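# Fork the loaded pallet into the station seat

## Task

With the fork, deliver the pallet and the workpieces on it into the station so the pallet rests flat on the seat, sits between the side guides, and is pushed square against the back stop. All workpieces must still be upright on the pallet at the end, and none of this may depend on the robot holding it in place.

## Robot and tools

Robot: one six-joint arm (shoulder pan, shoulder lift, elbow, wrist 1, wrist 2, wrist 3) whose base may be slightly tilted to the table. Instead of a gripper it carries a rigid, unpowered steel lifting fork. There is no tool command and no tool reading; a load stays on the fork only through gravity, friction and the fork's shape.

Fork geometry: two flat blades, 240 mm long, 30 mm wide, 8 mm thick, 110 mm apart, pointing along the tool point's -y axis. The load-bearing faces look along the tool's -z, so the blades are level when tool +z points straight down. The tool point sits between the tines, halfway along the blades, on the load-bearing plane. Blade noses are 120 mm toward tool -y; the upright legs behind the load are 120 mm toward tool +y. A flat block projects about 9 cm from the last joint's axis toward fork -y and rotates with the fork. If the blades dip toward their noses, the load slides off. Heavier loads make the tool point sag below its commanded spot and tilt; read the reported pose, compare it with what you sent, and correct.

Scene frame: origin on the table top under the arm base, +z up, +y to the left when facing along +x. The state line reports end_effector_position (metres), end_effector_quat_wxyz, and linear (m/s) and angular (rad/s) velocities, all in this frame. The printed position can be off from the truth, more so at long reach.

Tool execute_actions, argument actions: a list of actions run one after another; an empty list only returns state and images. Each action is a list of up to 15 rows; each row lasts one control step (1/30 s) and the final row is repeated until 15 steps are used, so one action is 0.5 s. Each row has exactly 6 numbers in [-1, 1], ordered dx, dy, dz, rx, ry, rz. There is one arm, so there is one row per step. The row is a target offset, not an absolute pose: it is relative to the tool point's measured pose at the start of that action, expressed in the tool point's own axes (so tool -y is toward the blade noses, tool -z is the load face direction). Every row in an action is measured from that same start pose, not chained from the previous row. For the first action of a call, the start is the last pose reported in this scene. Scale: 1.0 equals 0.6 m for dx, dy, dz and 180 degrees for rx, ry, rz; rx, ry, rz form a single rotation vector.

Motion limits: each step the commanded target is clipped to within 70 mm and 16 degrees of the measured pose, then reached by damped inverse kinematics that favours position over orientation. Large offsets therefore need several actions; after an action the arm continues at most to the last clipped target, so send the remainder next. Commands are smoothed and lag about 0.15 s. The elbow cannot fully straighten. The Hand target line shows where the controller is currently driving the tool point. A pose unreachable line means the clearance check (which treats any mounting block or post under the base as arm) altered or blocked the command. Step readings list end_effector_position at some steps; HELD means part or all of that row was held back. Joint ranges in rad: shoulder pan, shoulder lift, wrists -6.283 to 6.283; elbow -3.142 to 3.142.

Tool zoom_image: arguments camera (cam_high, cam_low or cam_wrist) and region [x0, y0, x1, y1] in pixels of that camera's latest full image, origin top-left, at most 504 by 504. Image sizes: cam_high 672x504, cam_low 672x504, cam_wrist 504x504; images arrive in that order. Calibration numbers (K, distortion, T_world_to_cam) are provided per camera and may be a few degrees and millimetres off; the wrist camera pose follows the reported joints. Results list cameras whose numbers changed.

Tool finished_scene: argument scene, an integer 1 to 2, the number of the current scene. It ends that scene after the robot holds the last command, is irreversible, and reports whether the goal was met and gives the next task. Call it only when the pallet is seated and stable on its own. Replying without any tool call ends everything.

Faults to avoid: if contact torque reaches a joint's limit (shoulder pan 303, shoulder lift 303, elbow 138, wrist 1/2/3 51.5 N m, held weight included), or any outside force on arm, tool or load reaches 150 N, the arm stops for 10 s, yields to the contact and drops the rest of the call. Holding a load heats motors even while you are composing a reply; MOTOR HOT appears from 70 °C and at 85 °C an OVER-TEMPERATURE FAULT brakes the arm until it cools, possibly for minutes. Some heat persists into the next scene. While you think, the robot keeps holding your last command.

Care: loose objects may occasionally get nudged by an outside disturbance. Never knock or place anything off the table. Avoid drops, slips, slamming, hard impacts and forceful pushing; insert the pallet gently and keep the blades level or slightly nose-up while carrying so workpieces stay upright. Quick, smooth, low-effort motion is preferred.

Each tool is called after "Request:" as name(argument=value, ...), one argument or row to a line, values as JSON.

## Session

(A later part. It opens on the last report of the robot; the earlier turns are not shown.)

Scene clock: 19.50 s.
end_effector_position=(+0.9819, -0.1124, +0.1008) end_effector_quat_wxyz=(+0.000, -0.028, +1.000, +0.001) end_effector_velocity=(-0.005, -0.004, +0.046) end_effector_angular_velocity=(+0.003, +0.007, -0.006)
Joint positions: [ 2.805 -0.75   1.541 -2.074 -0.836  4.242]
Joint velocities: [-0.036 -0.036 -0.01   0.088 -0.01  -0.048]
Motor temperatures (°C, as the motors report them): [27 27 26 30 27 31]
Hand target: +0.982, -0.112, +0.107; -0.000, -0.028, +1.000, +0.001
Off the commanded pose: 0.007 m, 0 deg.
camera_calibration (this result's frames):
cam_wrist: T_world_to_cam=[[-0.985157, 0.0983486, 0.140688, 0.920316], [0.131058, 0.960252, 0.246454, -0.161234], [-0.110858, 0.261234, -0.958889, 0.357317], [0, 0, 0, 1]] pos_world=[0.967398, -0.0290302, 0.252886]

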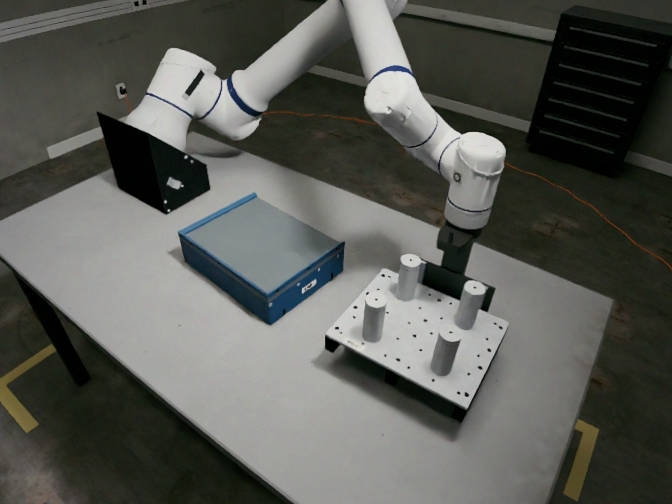

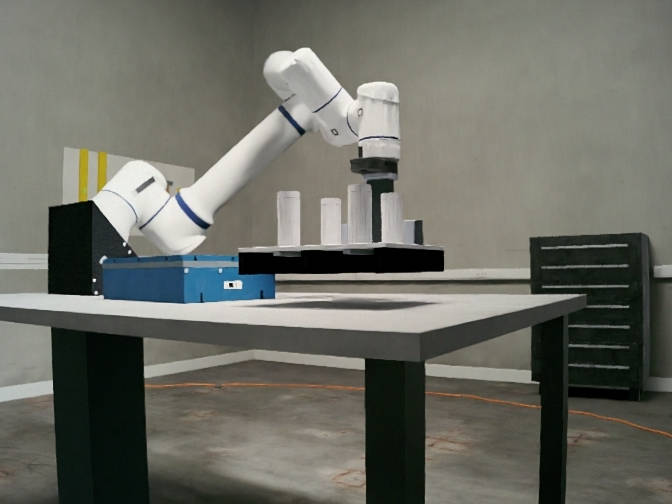

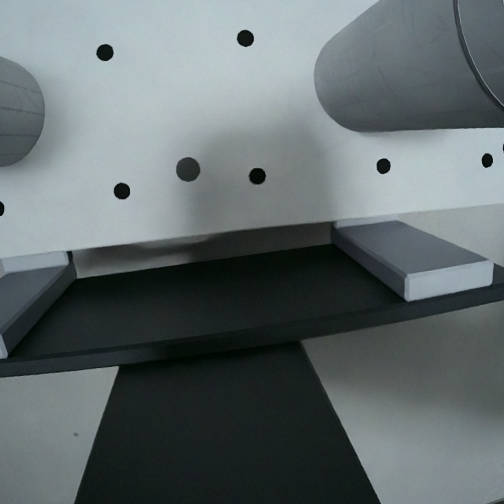

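Request:
execute_actions(
  actions=[
    [[0,0,-0.02,0,0,0],[0,0,-0.03,0,0,0],[0,0,-0.04,0,0,0],[0,0,-0.05,0,0,0],[0,0,-0.06,0,0,0],[0,0,-0.07,0,0,0],[0,0,-0.08,0,0,0],[0,0,-0.09,0,0,0],[0,0,-0.1,0,0,0],[0,0,-0.11,0,0,0],[0,0,-0.12,0,0,0]],
    [[0.002,0,-0.01,0,0,0],[0.005,0.001,-0.01,0,0,0],[0.009,0.002,-0.01,0,0,0],[0.014,0.003,-0.01,0,0,0],[0.02,0.004,-0.01,0,0,0],[0.027,0.005,-0.01,0,0,0],[0.035,0.007,-0.01,0,0,0],[0.044,0.009,-0.01,0,0,0],[0.054,0.011,-0.01,0,0,0],[0.064,0.013,-0.01,0,0,0],[0.074,0.015,-0.01,0,0,0],[0.084,0.017,-0.01,0,0,0],[0.094,0.019,-0.01,0,0,0],[0.104,0.021,-0.01,0,0,0],[0.114,0.023,-0.01,0,0,0]],
    [[0.045,0.009,0,0,0,0],[0.055,0.011,0,0,0,0],[0.065,0.013,0,0,0,0],[0.075,0.015,0,0,0,0],[0.085,0.017,0,0,0,0],[0.095,0.019,0,0,0,0],[0.105,0.021,0,0,0,0],[0.115,0.023,0,0,0,0],[0.125,0.025,0,0,0,0],[0.135,0.027,0,0,0,0],[0.145,0.029,0,0,0,0],[0.155,0.031,0,0,0,0],[0.165,0.033,0,0,0,0],[0.175,0.035,0,0,0,0],[0.185,0.037,0,0,0,0]],
    [[0.045,0.009,0,0,0,0],[0.055,0.011,0,0,0,0],[0.065,0.013,0,0,0,0],[0.075,0.015,0,0,0,0],[0.085,0.017,0,0,0,0],[0.095,0.019,0,0,0,0],[0.105,0.021,0,0,0,0],[0.115,0.023,0,0,0,0],[0.125,0.025,0,0,0,0],[0.135,0.027,0,0,0,0],[0.145,0.029,0,0,0,0],[0.155,0.031,0,0,0,0],[0.165,0.033,0,0,0,0],[0.175,0.035,0,0,0,0],[0.185,0.037,0,0,0,0]],
    [[0.045,0.009,0,0,0,0],[0.055,0.011,0,0,0,0],[0.065,0.013,0,0,0,0],[0.075,0.015,0,0,0,0],[0.085,0.017,0,0,0,0],[0.095,0.019,0,0,0,0],[0.105,0.021,0,0,0,0],[0.115,0.023,0,0,0,0],[0.125,0.025,0,0,0,0],[0.135,0.027,0,0,0,0],[0.145,0.029,0,0,0,0],[0.155,0.031,0,0,0,0],[0.165,0.033,0,0,0,0],[0.175,0.035,0,0,0,0],[0.185,0.037,0,0,0,0]],
    [[0.045,0.009,0,0,0,0],[0.055,0.011,0,0,0,0],[0.065,0.013,0,0,0,0],[0.075,0.015,0,0,0,0],[0.085,0.017,0,0,0,0],[0.095,0.019,0,0,0,0],[0.105,0.021,0,0,0,0],[0.115,0.023,0,0,0,0],[0.125,0.025,0,0,0,0],[0.135,0.027,0,0,0,0],[0.145,0.029,0,0,0,0],[0.155,0.031,0,0,0,0],[0.165,0.033,0,0,0,0],[0.175,0.035,0,0,0,0],[0.185,0.037,0,0,0,0]],
    [[0.045,0.009,0,0,0,0.003],[0.055,0.011,0,0,0,0.006],[0.065,0.013,0,0,0,0.009],[0.075,0.015,0,0,0,0.012],[0.085,0.017,0,0,0,0.015],[0.095,0.019,0,0,0,0.018],[0.105,0.021,0,0,0,0.021],[0.114,0.023,0,0,0,0.024],[0.122,0.025,0,0,0,0.027],[0.129,0.026,0,0,0,0.03],[0.135,0.027,0,0,0,0.033],[0.14,0.028,0,0,0,0.036],[0.144,0.029,0,0,0,0.039],[0.147,0.029,0,0,0,0.042],[0.149,0.03,0,0,0,0.044]],
    [[0.01,0,0,0,0,0.008]],
  ],
)

Scene clock: 24.57 s.
end_effector_position=(+0.5093, -0.0481, +0.1653) end_effector_quat_wxyz=(-0.003, +0.038, +0.999, +0.001) end_effector_velocity=(-0.001, +0.001, +0.000) end_effector_angular_velocity=(-0.002, +0.000, -0.002)
Joint positions: [ 2.547 -1.417  2.419 -2.082 -0.937  4.059]
Joint velocities: [ 0.001 -0.002  0.001 -0.001 -0.001  0.004]
Motor temperatures (°C, as the motors report them): [27 27 26 30 27 31]
Hand target: +0.509, -0.048, +0.165; -0.003, +0.039, +0.999, +0.001
Off the commanded pose: 0.000 m, 0 deg.
Step readings (end_effector_position; steps 1 to 15: 1st action; 16 to 30: 2nd action; 31 to 45: 3rd action; 46 to 60: 4th action; 61 to 75: 5th action; 76 to 90: 6th action; 91 to 105: 7th action; 106 to 120: 8th action):
0: (+0.9820, -0.1123, +0.1073)
1: (+0.9820, -0.1123, +0.1076)
2: (+0.9817, -0.1124, +0.1088)
4: (+0.9819, -0.1125, +0.1149)
8: (+0.9820, -0.1125, +0.1331)
15: (+0.9820, -0.1126, +0.1643)
16: (+0.9818, -0.1126, +0.1659)
17: (+0.9817, -0.1126, +0.1670)
19: (+0.9799, -0.1122, +0.1683)
23: (+0.9701, -0.1110, +0.1694)
30: (+0.9368, -0.1063, +0.1697)
31: (+0.9313, -0.1056, +0.1696)
32: (+0.9261, -0.1049, +0.1695)
34: (+0.9153, -0.1035, +0.1694)
38: (+0.8923, -0.1003, +0.1691)
45: (+0.8505, -0.0946, +0.1688)
46: (+0.8447, -0.0938, +0.1688)
47: (+0.8395, -0.0931, +0.1686)
49: (+0.8290, -0.0916, +0.1686)
53: (+0.8060, -0.0885, +0.1682)
60: (+0.7643, -0.0827, +0.1680)
61: (+0.7584, -0.0819, +0.1680)
62: (+0.7533, -0.0813, +0.1678)
64: (+0.7428, -0.0798, +0.1678)
68: (+0.7198, -0.0767, +0.1674)
75: (+0.6781, -0.0709, +0.1671)
76: (+0.6723, -0.0701, +0.1671)
77: (+0.6672, -0.0694, +0.1668)
79: (+0.6568, -0.0680, +0.1668)
83: (+0.6338, -0.0649, +0.1663)
90: (+0.5923, -0.0591, +0.1660)
91: (+0.5865, -0.0583, +0.1659)
92: (+0.5813, -0.0577, +0.1656)
94: (+0.5711, -0.0563, +0.1655)
98: (+0.5481, -0.0532, +0.1650)
105: (+0.5153, -0.0484, +0.1653)
106: (+0.5127, -0.0480, +0.1654)
107: (+0.5118, -0.0480, +0.1653)
109: (+0.5111, -0.0481, +0.1655)
113: (+0.5099, -0.0481, +0.1654)
120: end_effector_position above
camera_calibration (this result's frames):
cam_wrist: T_world_to_cam=[[-0.962773, 0.226784, 0.147094, 0.433043], [0.25774, 0.934195, 0.246678, -0.242824], [-0.0814719, 0.275408, -0.957869, 0.335575], [0, 0, 0, 1]] pos_world=[0.506848, 0.036218, 0.317638]

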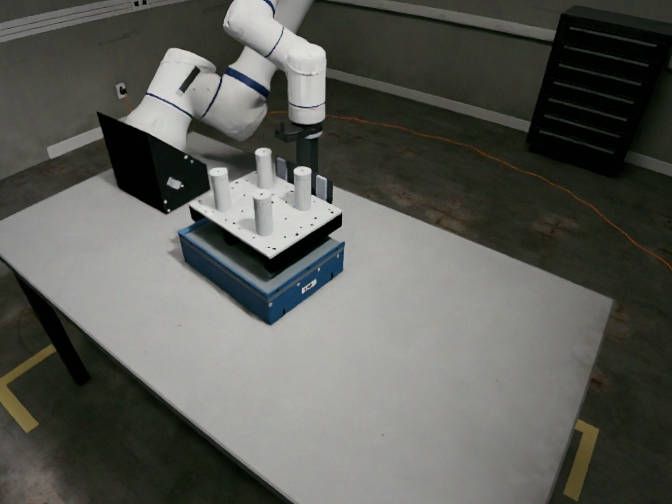

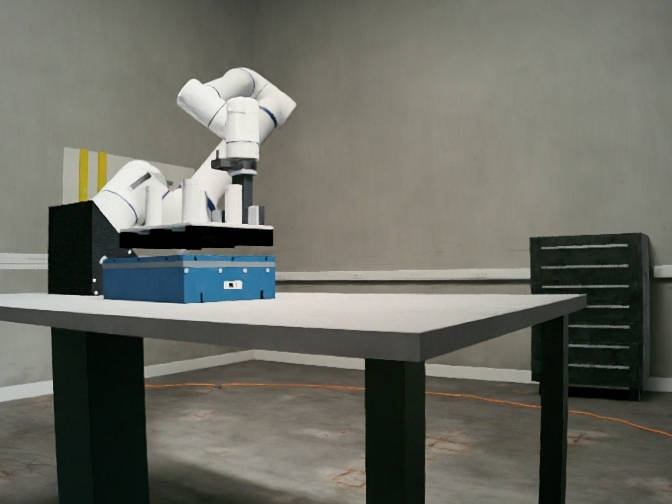

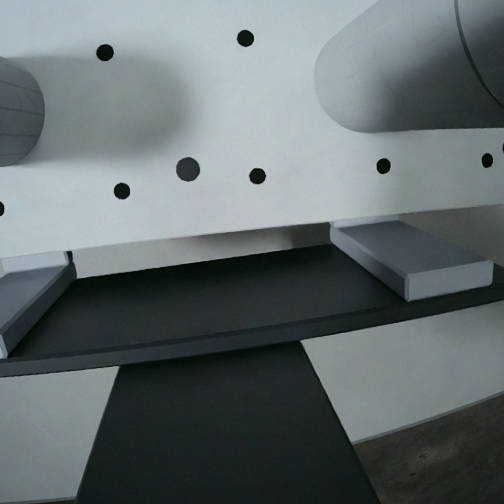

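Request:
zoom_image(
  camera="cam_high",
  region=[160, 140, 360, 330],
)

Request:
zoom_image(
  camera="cam_low",
  region=[90, 210, 290, 310],
)

Region (160, 140, 360, 330) of cam_high's 672x504 image, scaled by 2.520, with more detail than that image has; it fills the top 479 rows of this view, and the rest is white.

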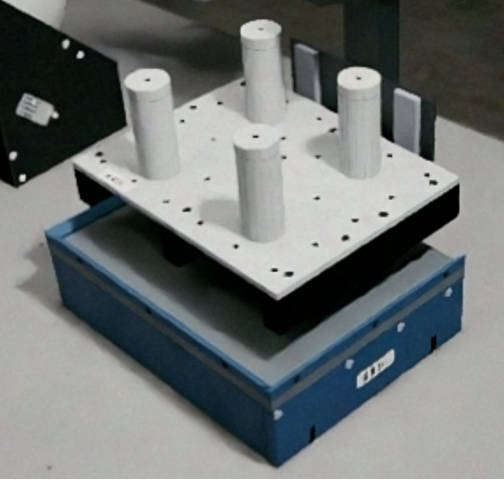

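Region (90, 210, 290, 310) of cam_low's 672x504 image, scaled by 2.520, with more detail than that image has.

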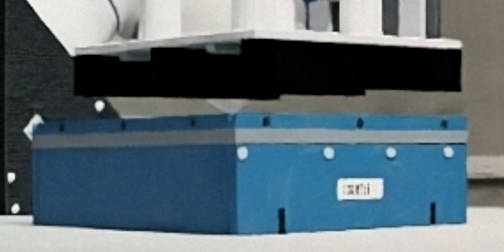

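Request:
execute_actions(
  actions=[
    [[0,0,0.005,0,-0.002,0],[0,0,0.01,0,-0.002,0],[0,0,0.015,0,-0.002,0],[0,0,0.02,0,-0.002,0],[0,0,0.025,0,-0.002,0]],
  ],
)

Request:
zoom_image(
  camera="cam_high",
  region=[160, 140, 360, 330],
)

Request:
zoom_image(
  camera="cam_low",
  region=[90, 210, 290, 310],
)

Scene clock: 25.63 s.
end_effector_position=(+0.5093, -0.0480, +0.1511) end_effector_quat_wxyz=(-0.000, +0.038, +0.999, +0.001) end_effector_velocity=(-0.000, +0.000, -0.006) end_effector_angular_velocity=(+0.001, -0.001, -0.000)
Joint positions: [ 2.562 -1.399  2.434 -2.131 -0.926  4.08 ]
Joint velocities: [ 0.007  0.008  0.005 -0.019  0.004  0.009]
Motor temperatures (°C, as the motors report them): [27 27 26 30 27 31]
Hand target: +0.509, -0.048, +0.150; +0.000, +0.038, +0.999, +0.001
Off the commanded pose: 0.001 m, 0 deg.
Step readings (end_effector_position):
0: (+0.5093, -0.0481, +0.1654)
1: (+0.5092, -0.0481, +0.1653)
2: (+0.5093, -0.0483, +0.1648)
4: (+0.5092, -0.0481, +0.1616)
8: (+0.5090, -0.0480, +0.1546)
15: end_effector_position above
camera_calibration (this result's frames):
cam_wrist: T_world_to_cam=[[-0.963657, 0.226821, 0.141125, 0.436384], [0.256211, 0.9343, 0.247868, -0.238762], [-0.0756314, 0.275018, -0.95846, 0.319029], [0, 0, 0, 1]] pos_world=[0.505827, 0.0363558, 0.303373]

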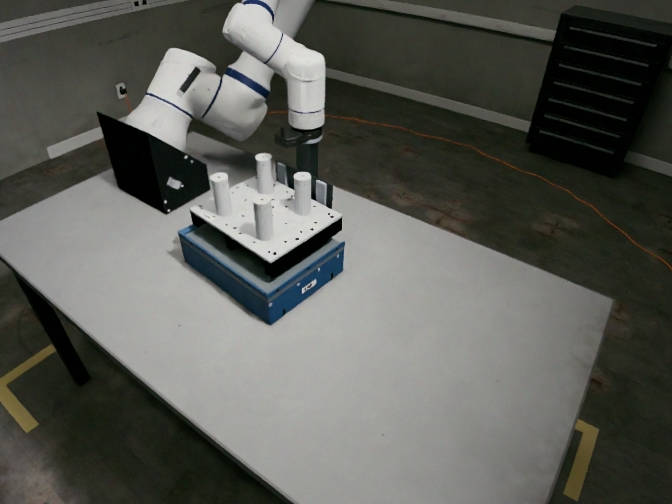

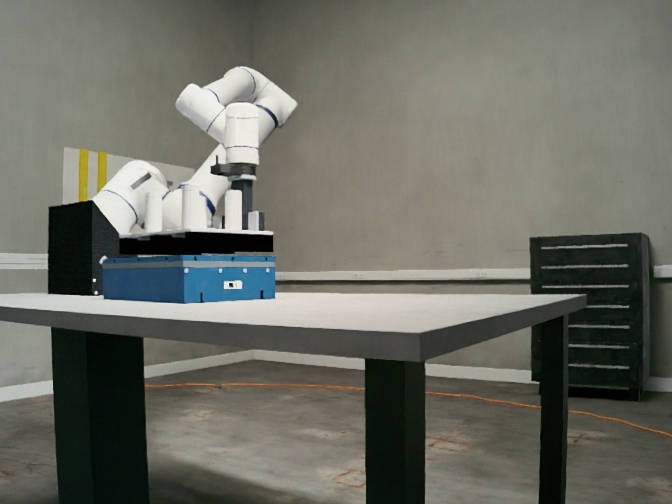

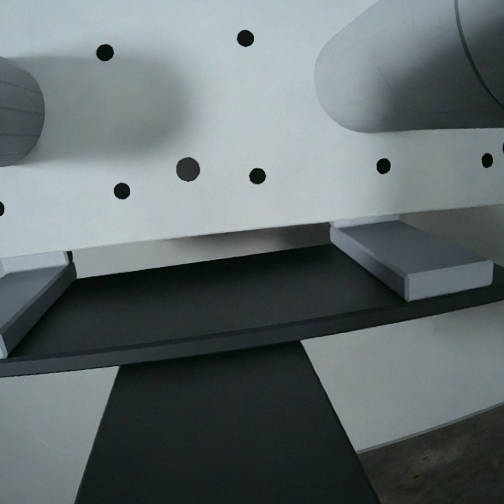

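Region (160, 140, 360, 330) of cam_high's 672x504 image, scaled by 2.520, with more detail than that image has; it fills the top 479 rows of this view, and the rest is white.

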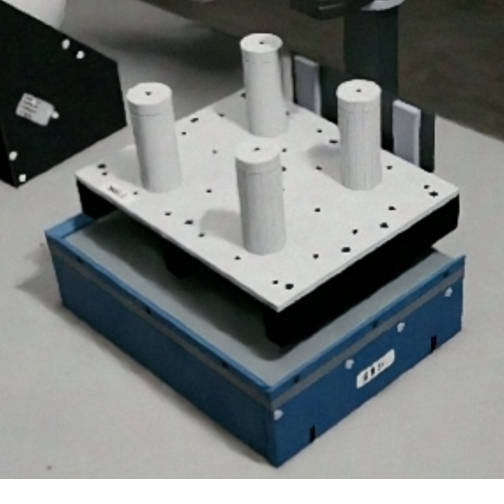

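Region (90, 210, 290, 310) of cam_low's 672x504 image, scaled by 2.520, with more detail than that image has.

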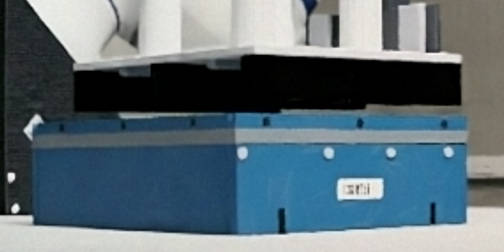

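Request:
execute_actions(
  actions=[
    [[-0.004,0,0,0,0,0],[-0.008,0,0,0,0,0],[-0.012,0,0,0,0,0],[-0.016,0,0,0,0,0],[-0.019,0,0,0,0,0]],
    [[0,0,0.004,0,0,0],[0,0,0.008,0,0,0],[0,0,0.012,0,0,0],[0,0,0.016,0,0,0]],
  ],
)

Request:
zoom_image(
  camera="cam_high",
  region=[160, 140, 360, 330],
)

Request:
zoom_image(
  camera="cam_low",
  region=[90, 210, 290, 310],
)

Scene clock: 26.97 s.
end_effector_position=(+0.5201, -0.0487, +0.1420) end_effector_quat_wxyz=(-0.000, +0.038, +0.999, +0.001) end_effector_velocity=(+0.001, -0.001, -0.001) end_effector_angular_velocity=(-0.002, -0.001, -0.001)
Joint positions: [ 2.583 -1.369  2.422 -2.163 -0.917  4.103]
Joint velocities: [ 0.002  0.005  0.001 -0.009 -0.     0.004]
Motor temperatures (°C, as the motors report them): [27 27 26 30 27 31]
Hand target: +0.520, -0.049, +0.142; -0.000, +0.038, +0.999, +0.001
Off the commanded pose: 0.000 m, 0 deg.
Step readings (end_effector_position; steps 1 to 15: 1st action; 16 to 30: 2nd action):
0: (+0.5093, -0.0480, +0.1504)
1: (+0.5093, -0.0480, +0.1504)
2: (+0.5097, -0.0480, +0.1504)
4: (+0.5124, -0.0482, +0.1508)
8: (+0.5176, -0.0486, +0.1511)
15: (+0.5201, -0.0488, +0.1511)
16: (+0.5202, -0.0488, +0.1510)
17: (+0.5205, -0.0488, +0.1506)
19: (+0.5204, -0.0488, +0.1481)
23: (+0.5201, -0.0487, +0.1439)
30: end_effector_position above
camera_calibration (this result's frames):
cam_wrist: T_world_to_cam=[[-0.963658, 0.226811, 0.141139, 0.448279], [0.256206, 0.934298, 0.247883, -0.238567], [-0.0756437, 0.275035, -0.958454, 0.311278], [0, 0, 0, 1]] pos_world=[0.516656, 0.035606, 0.294212]

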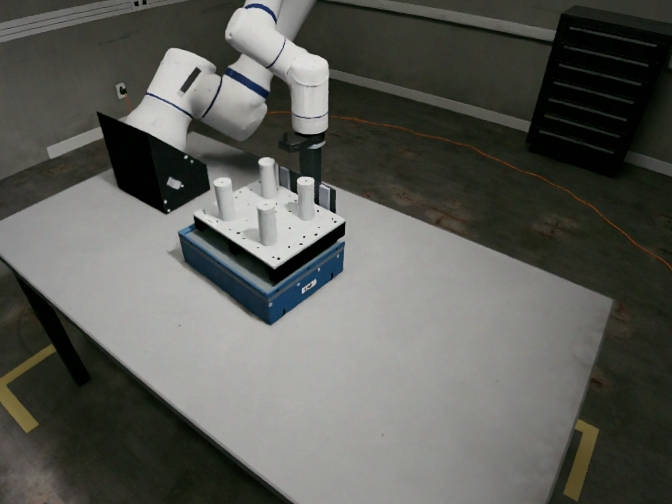

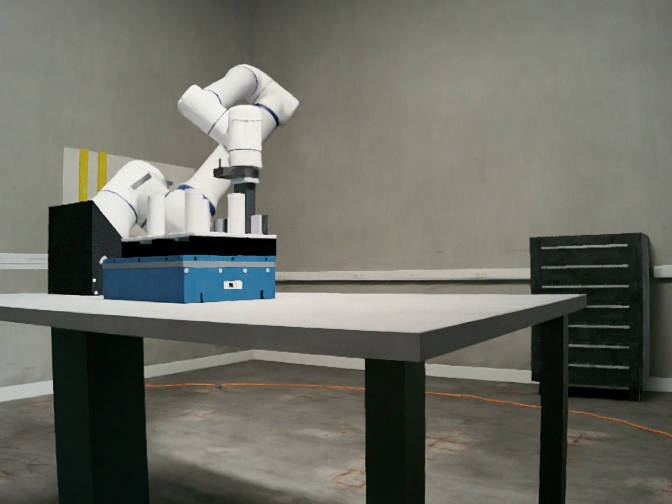

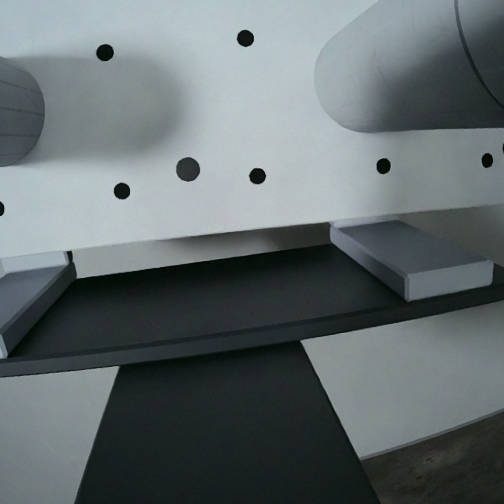

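Region (160, 140, 360, 330) of cam_high's 672x504 image, scaled by 2.520, with more detail than that image has; it fills the top 479 rows of this view, and the rest is white.

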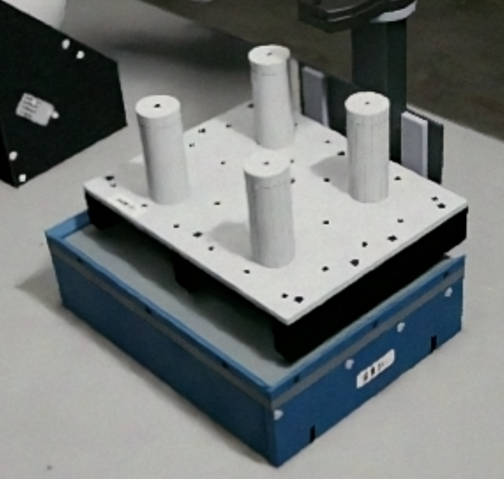

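Region (90, 210, 290, 310) of cam_low's 672x504 image, scaled by 2.520, with more detail than that image has.

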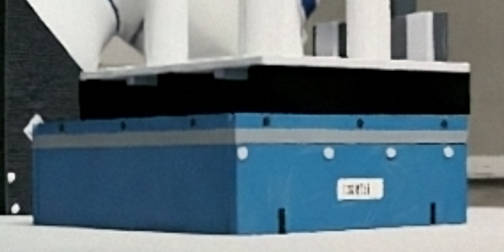

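Request:
execute_actions(
  actions=[
    [[-0.003,0,0,0,0,0.002],[-0.006,0,0,0,0,0.005]],
    [[0,0,0.004,0,0,0],[0,0,0.008,0,0,0],[0,0,0.012,0,0,0],[0,0,0.016,0,0,0],[0,0,0.02,0,0,0],[0,0,0.024,0,0,0],[0,0,0.028,0,0,0],[0,0,0.032,0,0,0],[0,0,0.036,0,0,0],[0,0,0.04,0,0,0]],
  ],
)

Request:
zoom_image(
  camera="cam_high",
  region=[160, 140, 360, 330],
)

Request:
zoom_image(
  camera="cam_low",
  region=[90, 210, 290, 310],
)

Scene clock: 28.20 s.
end_effector_position=(+0.5236, -0.0489, +0.1209) end_effector_quat_wxyz=(-0.000, +0.046, +0.999, +0.001) end_effector_velocity=(-0.000, +0.000, -0.021) end_effector_angular_velocity=(-0.000, +0.000, -0.002)
Joint positions: [ 2.613 -1.328  2.426 -2.228 -0.904  4.152]
Joint velocities: [ 0.025  0.033  0.012 -0.063  0.01   0.03 ]
Motor temperatures (°C, as the motors report them): [27 27 26 30 27 31]
Hand target: +0.524, -0.049, +0.118; -0.000, +0.046, +0.999, +0.001
Off the commanded pose: 0.003 m, 0 deg.
Step readings (end_effector_position; steps 1 to 15: 1st action; 16 to 30: 2nd action):
0: (+0.5201, -0.0487, +0.1416)
1: (+0.5200, -0.0487, +0.1415)
2: (+0.5203, -0.0487, +0.1415)
4: (+0.5219, -0.0489, +0.1418)
8: (+0.5229, -0.0489, +0.1419)
15: (+0.5236, -0.0490, +0.1420)
16: (+0.5236, -0.0490, +0.1419)
17: (+0.5239, -0.0490, +0.1414)
19: (+0.5238, -0.0490, +0.1390)
23: (+0.5235, -0.0489, +0.1316)
30: end_effector_position above
camera_calibration (this result's frames):
cam_wrist: T_world_to_cam=[[-0.960153, 0.241212, 0.141151, 0.453551], [0.270171, 0.930342, 0.247935, -0.241622], [-0.0715137, 0.27619, -0.958439, 0.289242], [0, 0, 0, 1]] pos_world=[0.521443, 0.0355039, 0.273108]

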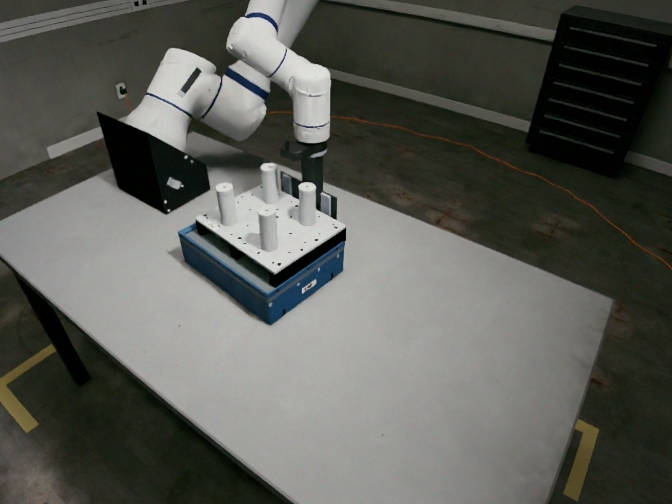

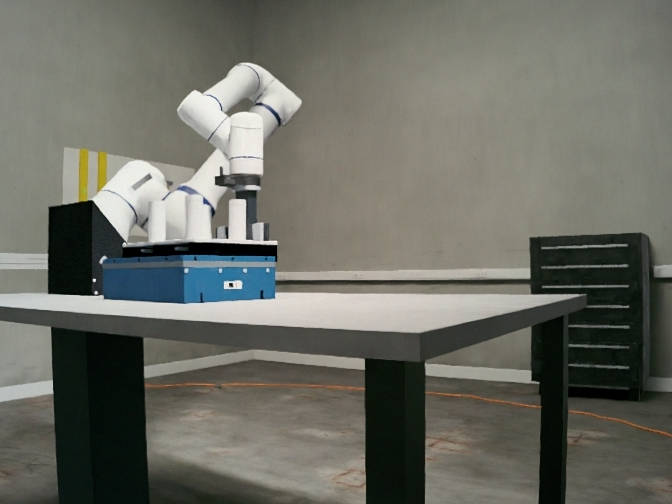

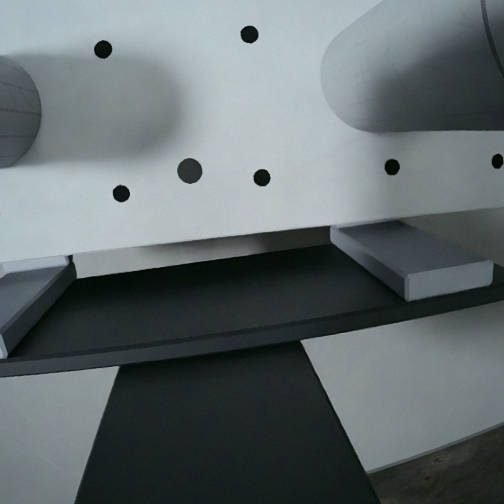

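Region (160, 140, 360, 330) of cam_high's 672x504 image, scaled by 2.520, with more detail than that image has; it fills the top 479 rows of this view, and the rest is white.

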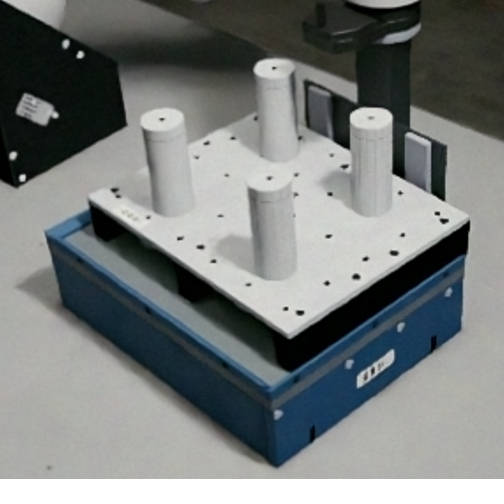

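Region (90, 210, 290, 310) of cam_low's 672x504 image, scaled by 2.520, with more detail than that image has.

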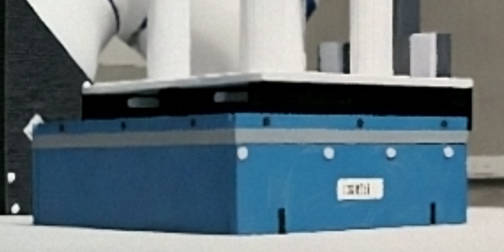

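Seated. Push in small steps.

Request:
execute_actions(
  actions=[
    [[0,-0.015,0.003,0,0,0]],
    [[0,-0.015,0,0,0,0]],
    [[0,-0.01,0,0,0,0]],
    [[0,-0.008,0,0,0,0]],
    [[0,-0.008,0,0,0,0]],
    [[0,-0.008,0,0,0,0]],
    [[0,-0.008,0,0,0,0]],
  ],
)

Request:
zoom_image(
  camera="cam_high",
  region=[160, 140, 360, 330],
)

Scene clock: 42.83 s.
end_effector_position=(+0.5205, -0.0825, +0.1184) end_effector_quat_wxyz=(+0.001, +0.047, +0.999, +0.003) end_effector_velocity=(-0.001, -0.001, -0.001) end_effector_angular_velocity=(+0.002, +0.001, -0.003)
Joint positions: [ 2.57  -1.275  2.428 -2.253 -0.919  4.105]
Joint velocities: [-0.002  0.002  0.001 -0.    -0.     0.   ]
Motor temperatures (°C, as the motors report them): [27 27 26 30 27 31]
Hand target: +0.521, -0.083, +0.118; +0.001, +0.047, +0.999, +0.003
Off the commanded pose: 0.004 m, 0 deg.
FORCE FAULT: contact force on the arm reached its limit, and the arm stopped for 10 seconds. The contact can be on any part of the arm, not only on its tool. That time counts as 19 of the actions that you can send in this scene. The arm's remaining commands of this call were not run. The arm holds still and accepts commands again. Move the arm away from the contact; if what it grips holds it there, let go first. Pushing or pulling that hard again can fault the arm again.
Step readings (end_effector_position; steps 1 to 15: 1st action; 16 to 30: 2nd action; 31 to 45: 3rd action; 46 to 60: 4th action; 61 to 75: 5th action; 76 to 90: 6th action):
0: (+0.5235, -0.0489, +0.1181)
1: (+0.5235, -0.0492, +0.1180)
2: (+0.5234, -0.0510, +0.1181)
4: (+0.5230, -0.0537, +0.1184)
8: (+0.5228, -0.0563, +0.1188)
15: (+0.5227, -0.0575, +0.1189)
16: (+0.5227, -0.0580, +0.1189)
17: (+0.5226, -0.0599, +0.1190)
19: (+0.5225, -0.0626, +0.1191)
23: (+0.5222, -0.0651, +0.1190)
30: (+0.5220, -0.0662, +0.1189)
31: (+0.5219, -0.0666, +0.1189)
32: (+0.5218, -0.0678, +0.1189)
34: (+0.5216, -0.0696, +0.1189)
38: (+0.5215, -0.0713, +0.1189)
45: (+0.5214, -0.0720, +0.1189)
46: (+0.5214, -0.0723, +0.1189)
47: (+0.5213, -0.0733, +0.1189)
49: (+0.5212, -0.0748, +0.1189)
53: (+0.5211, -0.0761, +0.1189)
60: (+0.5210, -0.0767, +0.1189)
61: (+0.5210, -0.0769, +0.1189)
62: (+0.5209, -0.0779, +0.1189)
64: (+0.5208, -0.0794, +0.1189)
68: (+0.5207, -0.0807, +0.1189)
75: (+0.5206, -0.0813, +0.1188)
76: (+0.5206, -0.0816, +0.1188)
77: (+0.5205, -0.0825, +0.1188)
79: (+0.5204, -0.0831, +0.1186)
83: (+0.5205, -0.0825, +0.1184)
90: (+0.5205, -0.0825, +0.1184)
camera_calibration (this result's frames):
cam_wrist: T_world_to_cam=[[-0.95985, 0.242752, 0.14057, 0.459124], [0.271772, 0.928878, 0.251647, -0.210254], [-0.0694841, 0.279747, -0.957556, 0.29507], [0, 0, 0, 1]] pos_world=[0.518334, 0.00130256, 0.270917]

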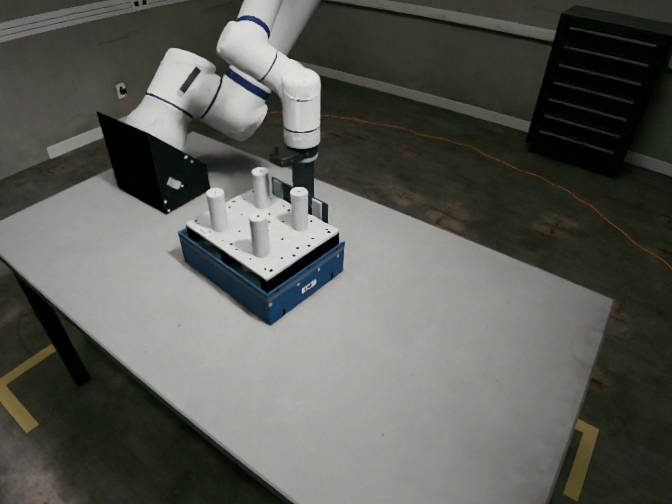

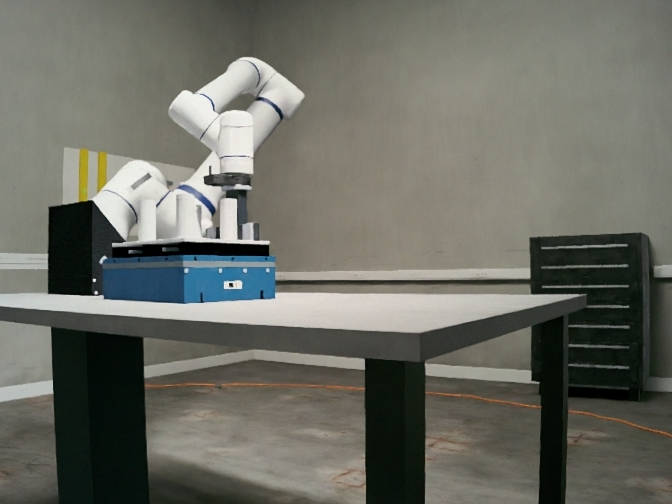

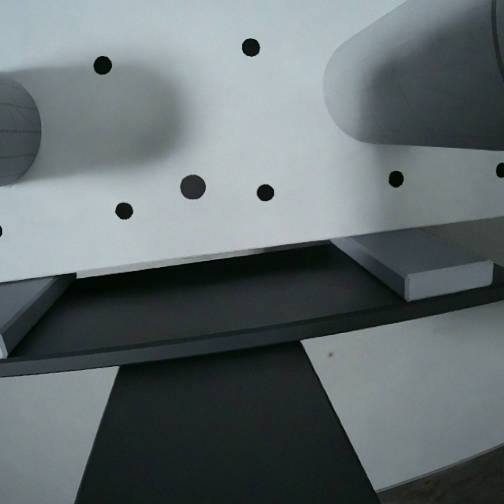

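Region (160, 140, 360, 330) of cam_high's 672x504 image, scaled by 2.520, with more detail than that image has; it fills the top 479 rows of this view, and the rest is white.

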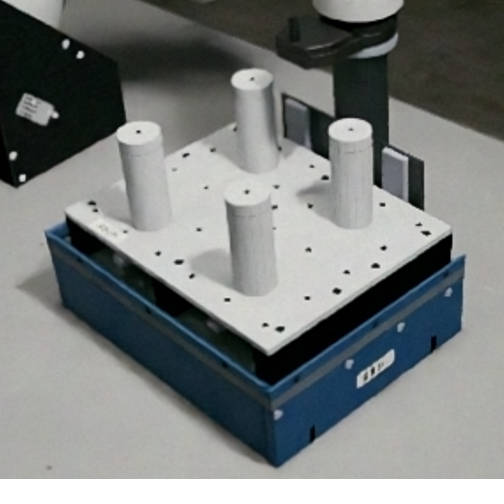

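Stiff arm; noted. Withdraw.

Request:
execute_actions(
  actions=[
    [[0,0.25,0.005,0,0,0]],
    [[0,0.22,0,0,0,0]],
  ],
)

Request:
finished_scene(
  scene=1,
)

Scene clock: 43.97 s.
end_effector_position=(+0.5447, +0.1786, +0.1159) end_effector_quat_wxyz=(+0.001, +0.046, +0.999, +0.005) end_effector_velocity=(+0.004, +0.052, +0.004) end_effector_angular_velocity=(-0.012, -0.002, -0.007)
Joint positions: [ 2.921 -1.555  2.33  -2.163 -0.801  4.541]
Joint velocities: [ 0.071 -0.038 -0.04   0.003  0.001  0.11 ]
Motor temperatures (°C, as the motors report them): [27 27 26 30 27 31]
Hand target: +0.545, +0.186, +0.116; +0.001, +0.046, +0.999, +0.004
Off the commanded pose: 0.007 m, 0 deg.
Step readings (end_effector_position; steps 1 to 15: 1st action; 16 to 30: 2nd action):
0: (+0.5206, -0.0825, +0.1184)
1: (+0.5208, -0.0800, +0.1182)
2: (+0.5219, -0.0679, +0.1173)
4: (+0.5245, -0.0431, +0.1156)
8: (+0.5294, +0.0054, +0.1137)
15: (+0.5334, +0.0546, +0.1152)
16: (+0.5337, +0.0597, +0.1153)
17: (+0.5348, +0.0729, +0.1146)
19: (+0.5380, +0.0982, +0.1144)
23: (+0.5425, +0.1463, +0.1145)
30: end_effector_position above
camera_calibration (this result's frames):
cam_wrist: T_world_to_cam=[[-0.960506, 0.239793, 0.141168, 0.420069], [0.269281, 0.928853, 0.254403, -0.457769], [-0.0701199, 0.282369, -0.95674, 0.221133], [0, 0, 0, 1]] pos_world=[0.542253, 0.262029, 0.268725]

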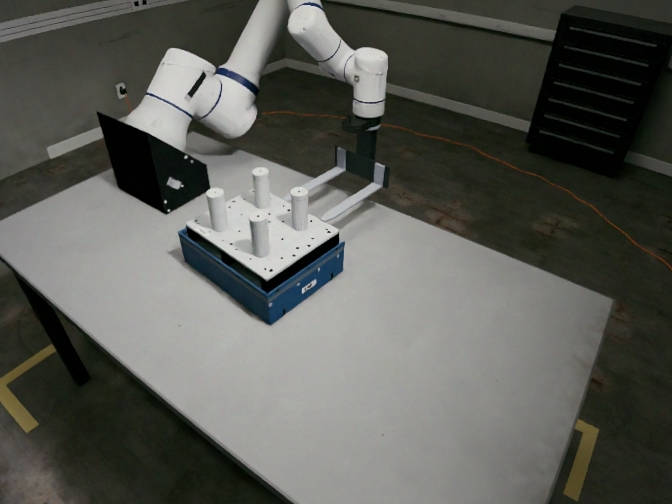

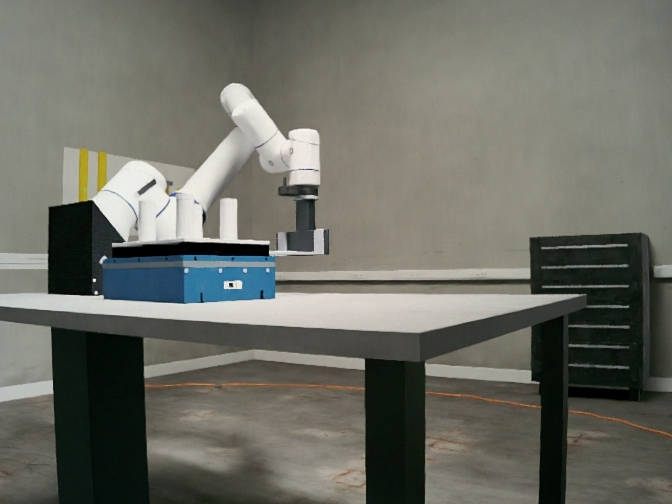

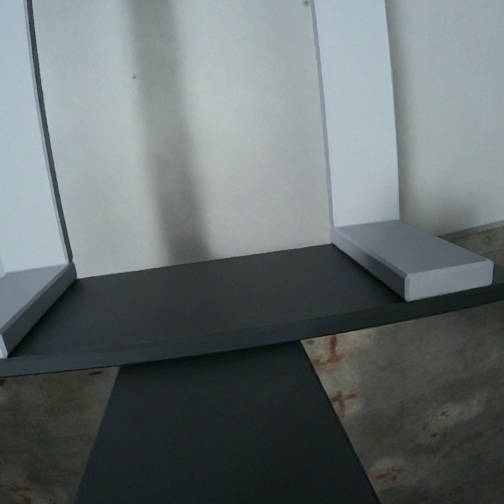

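The scene is finished: the task was done.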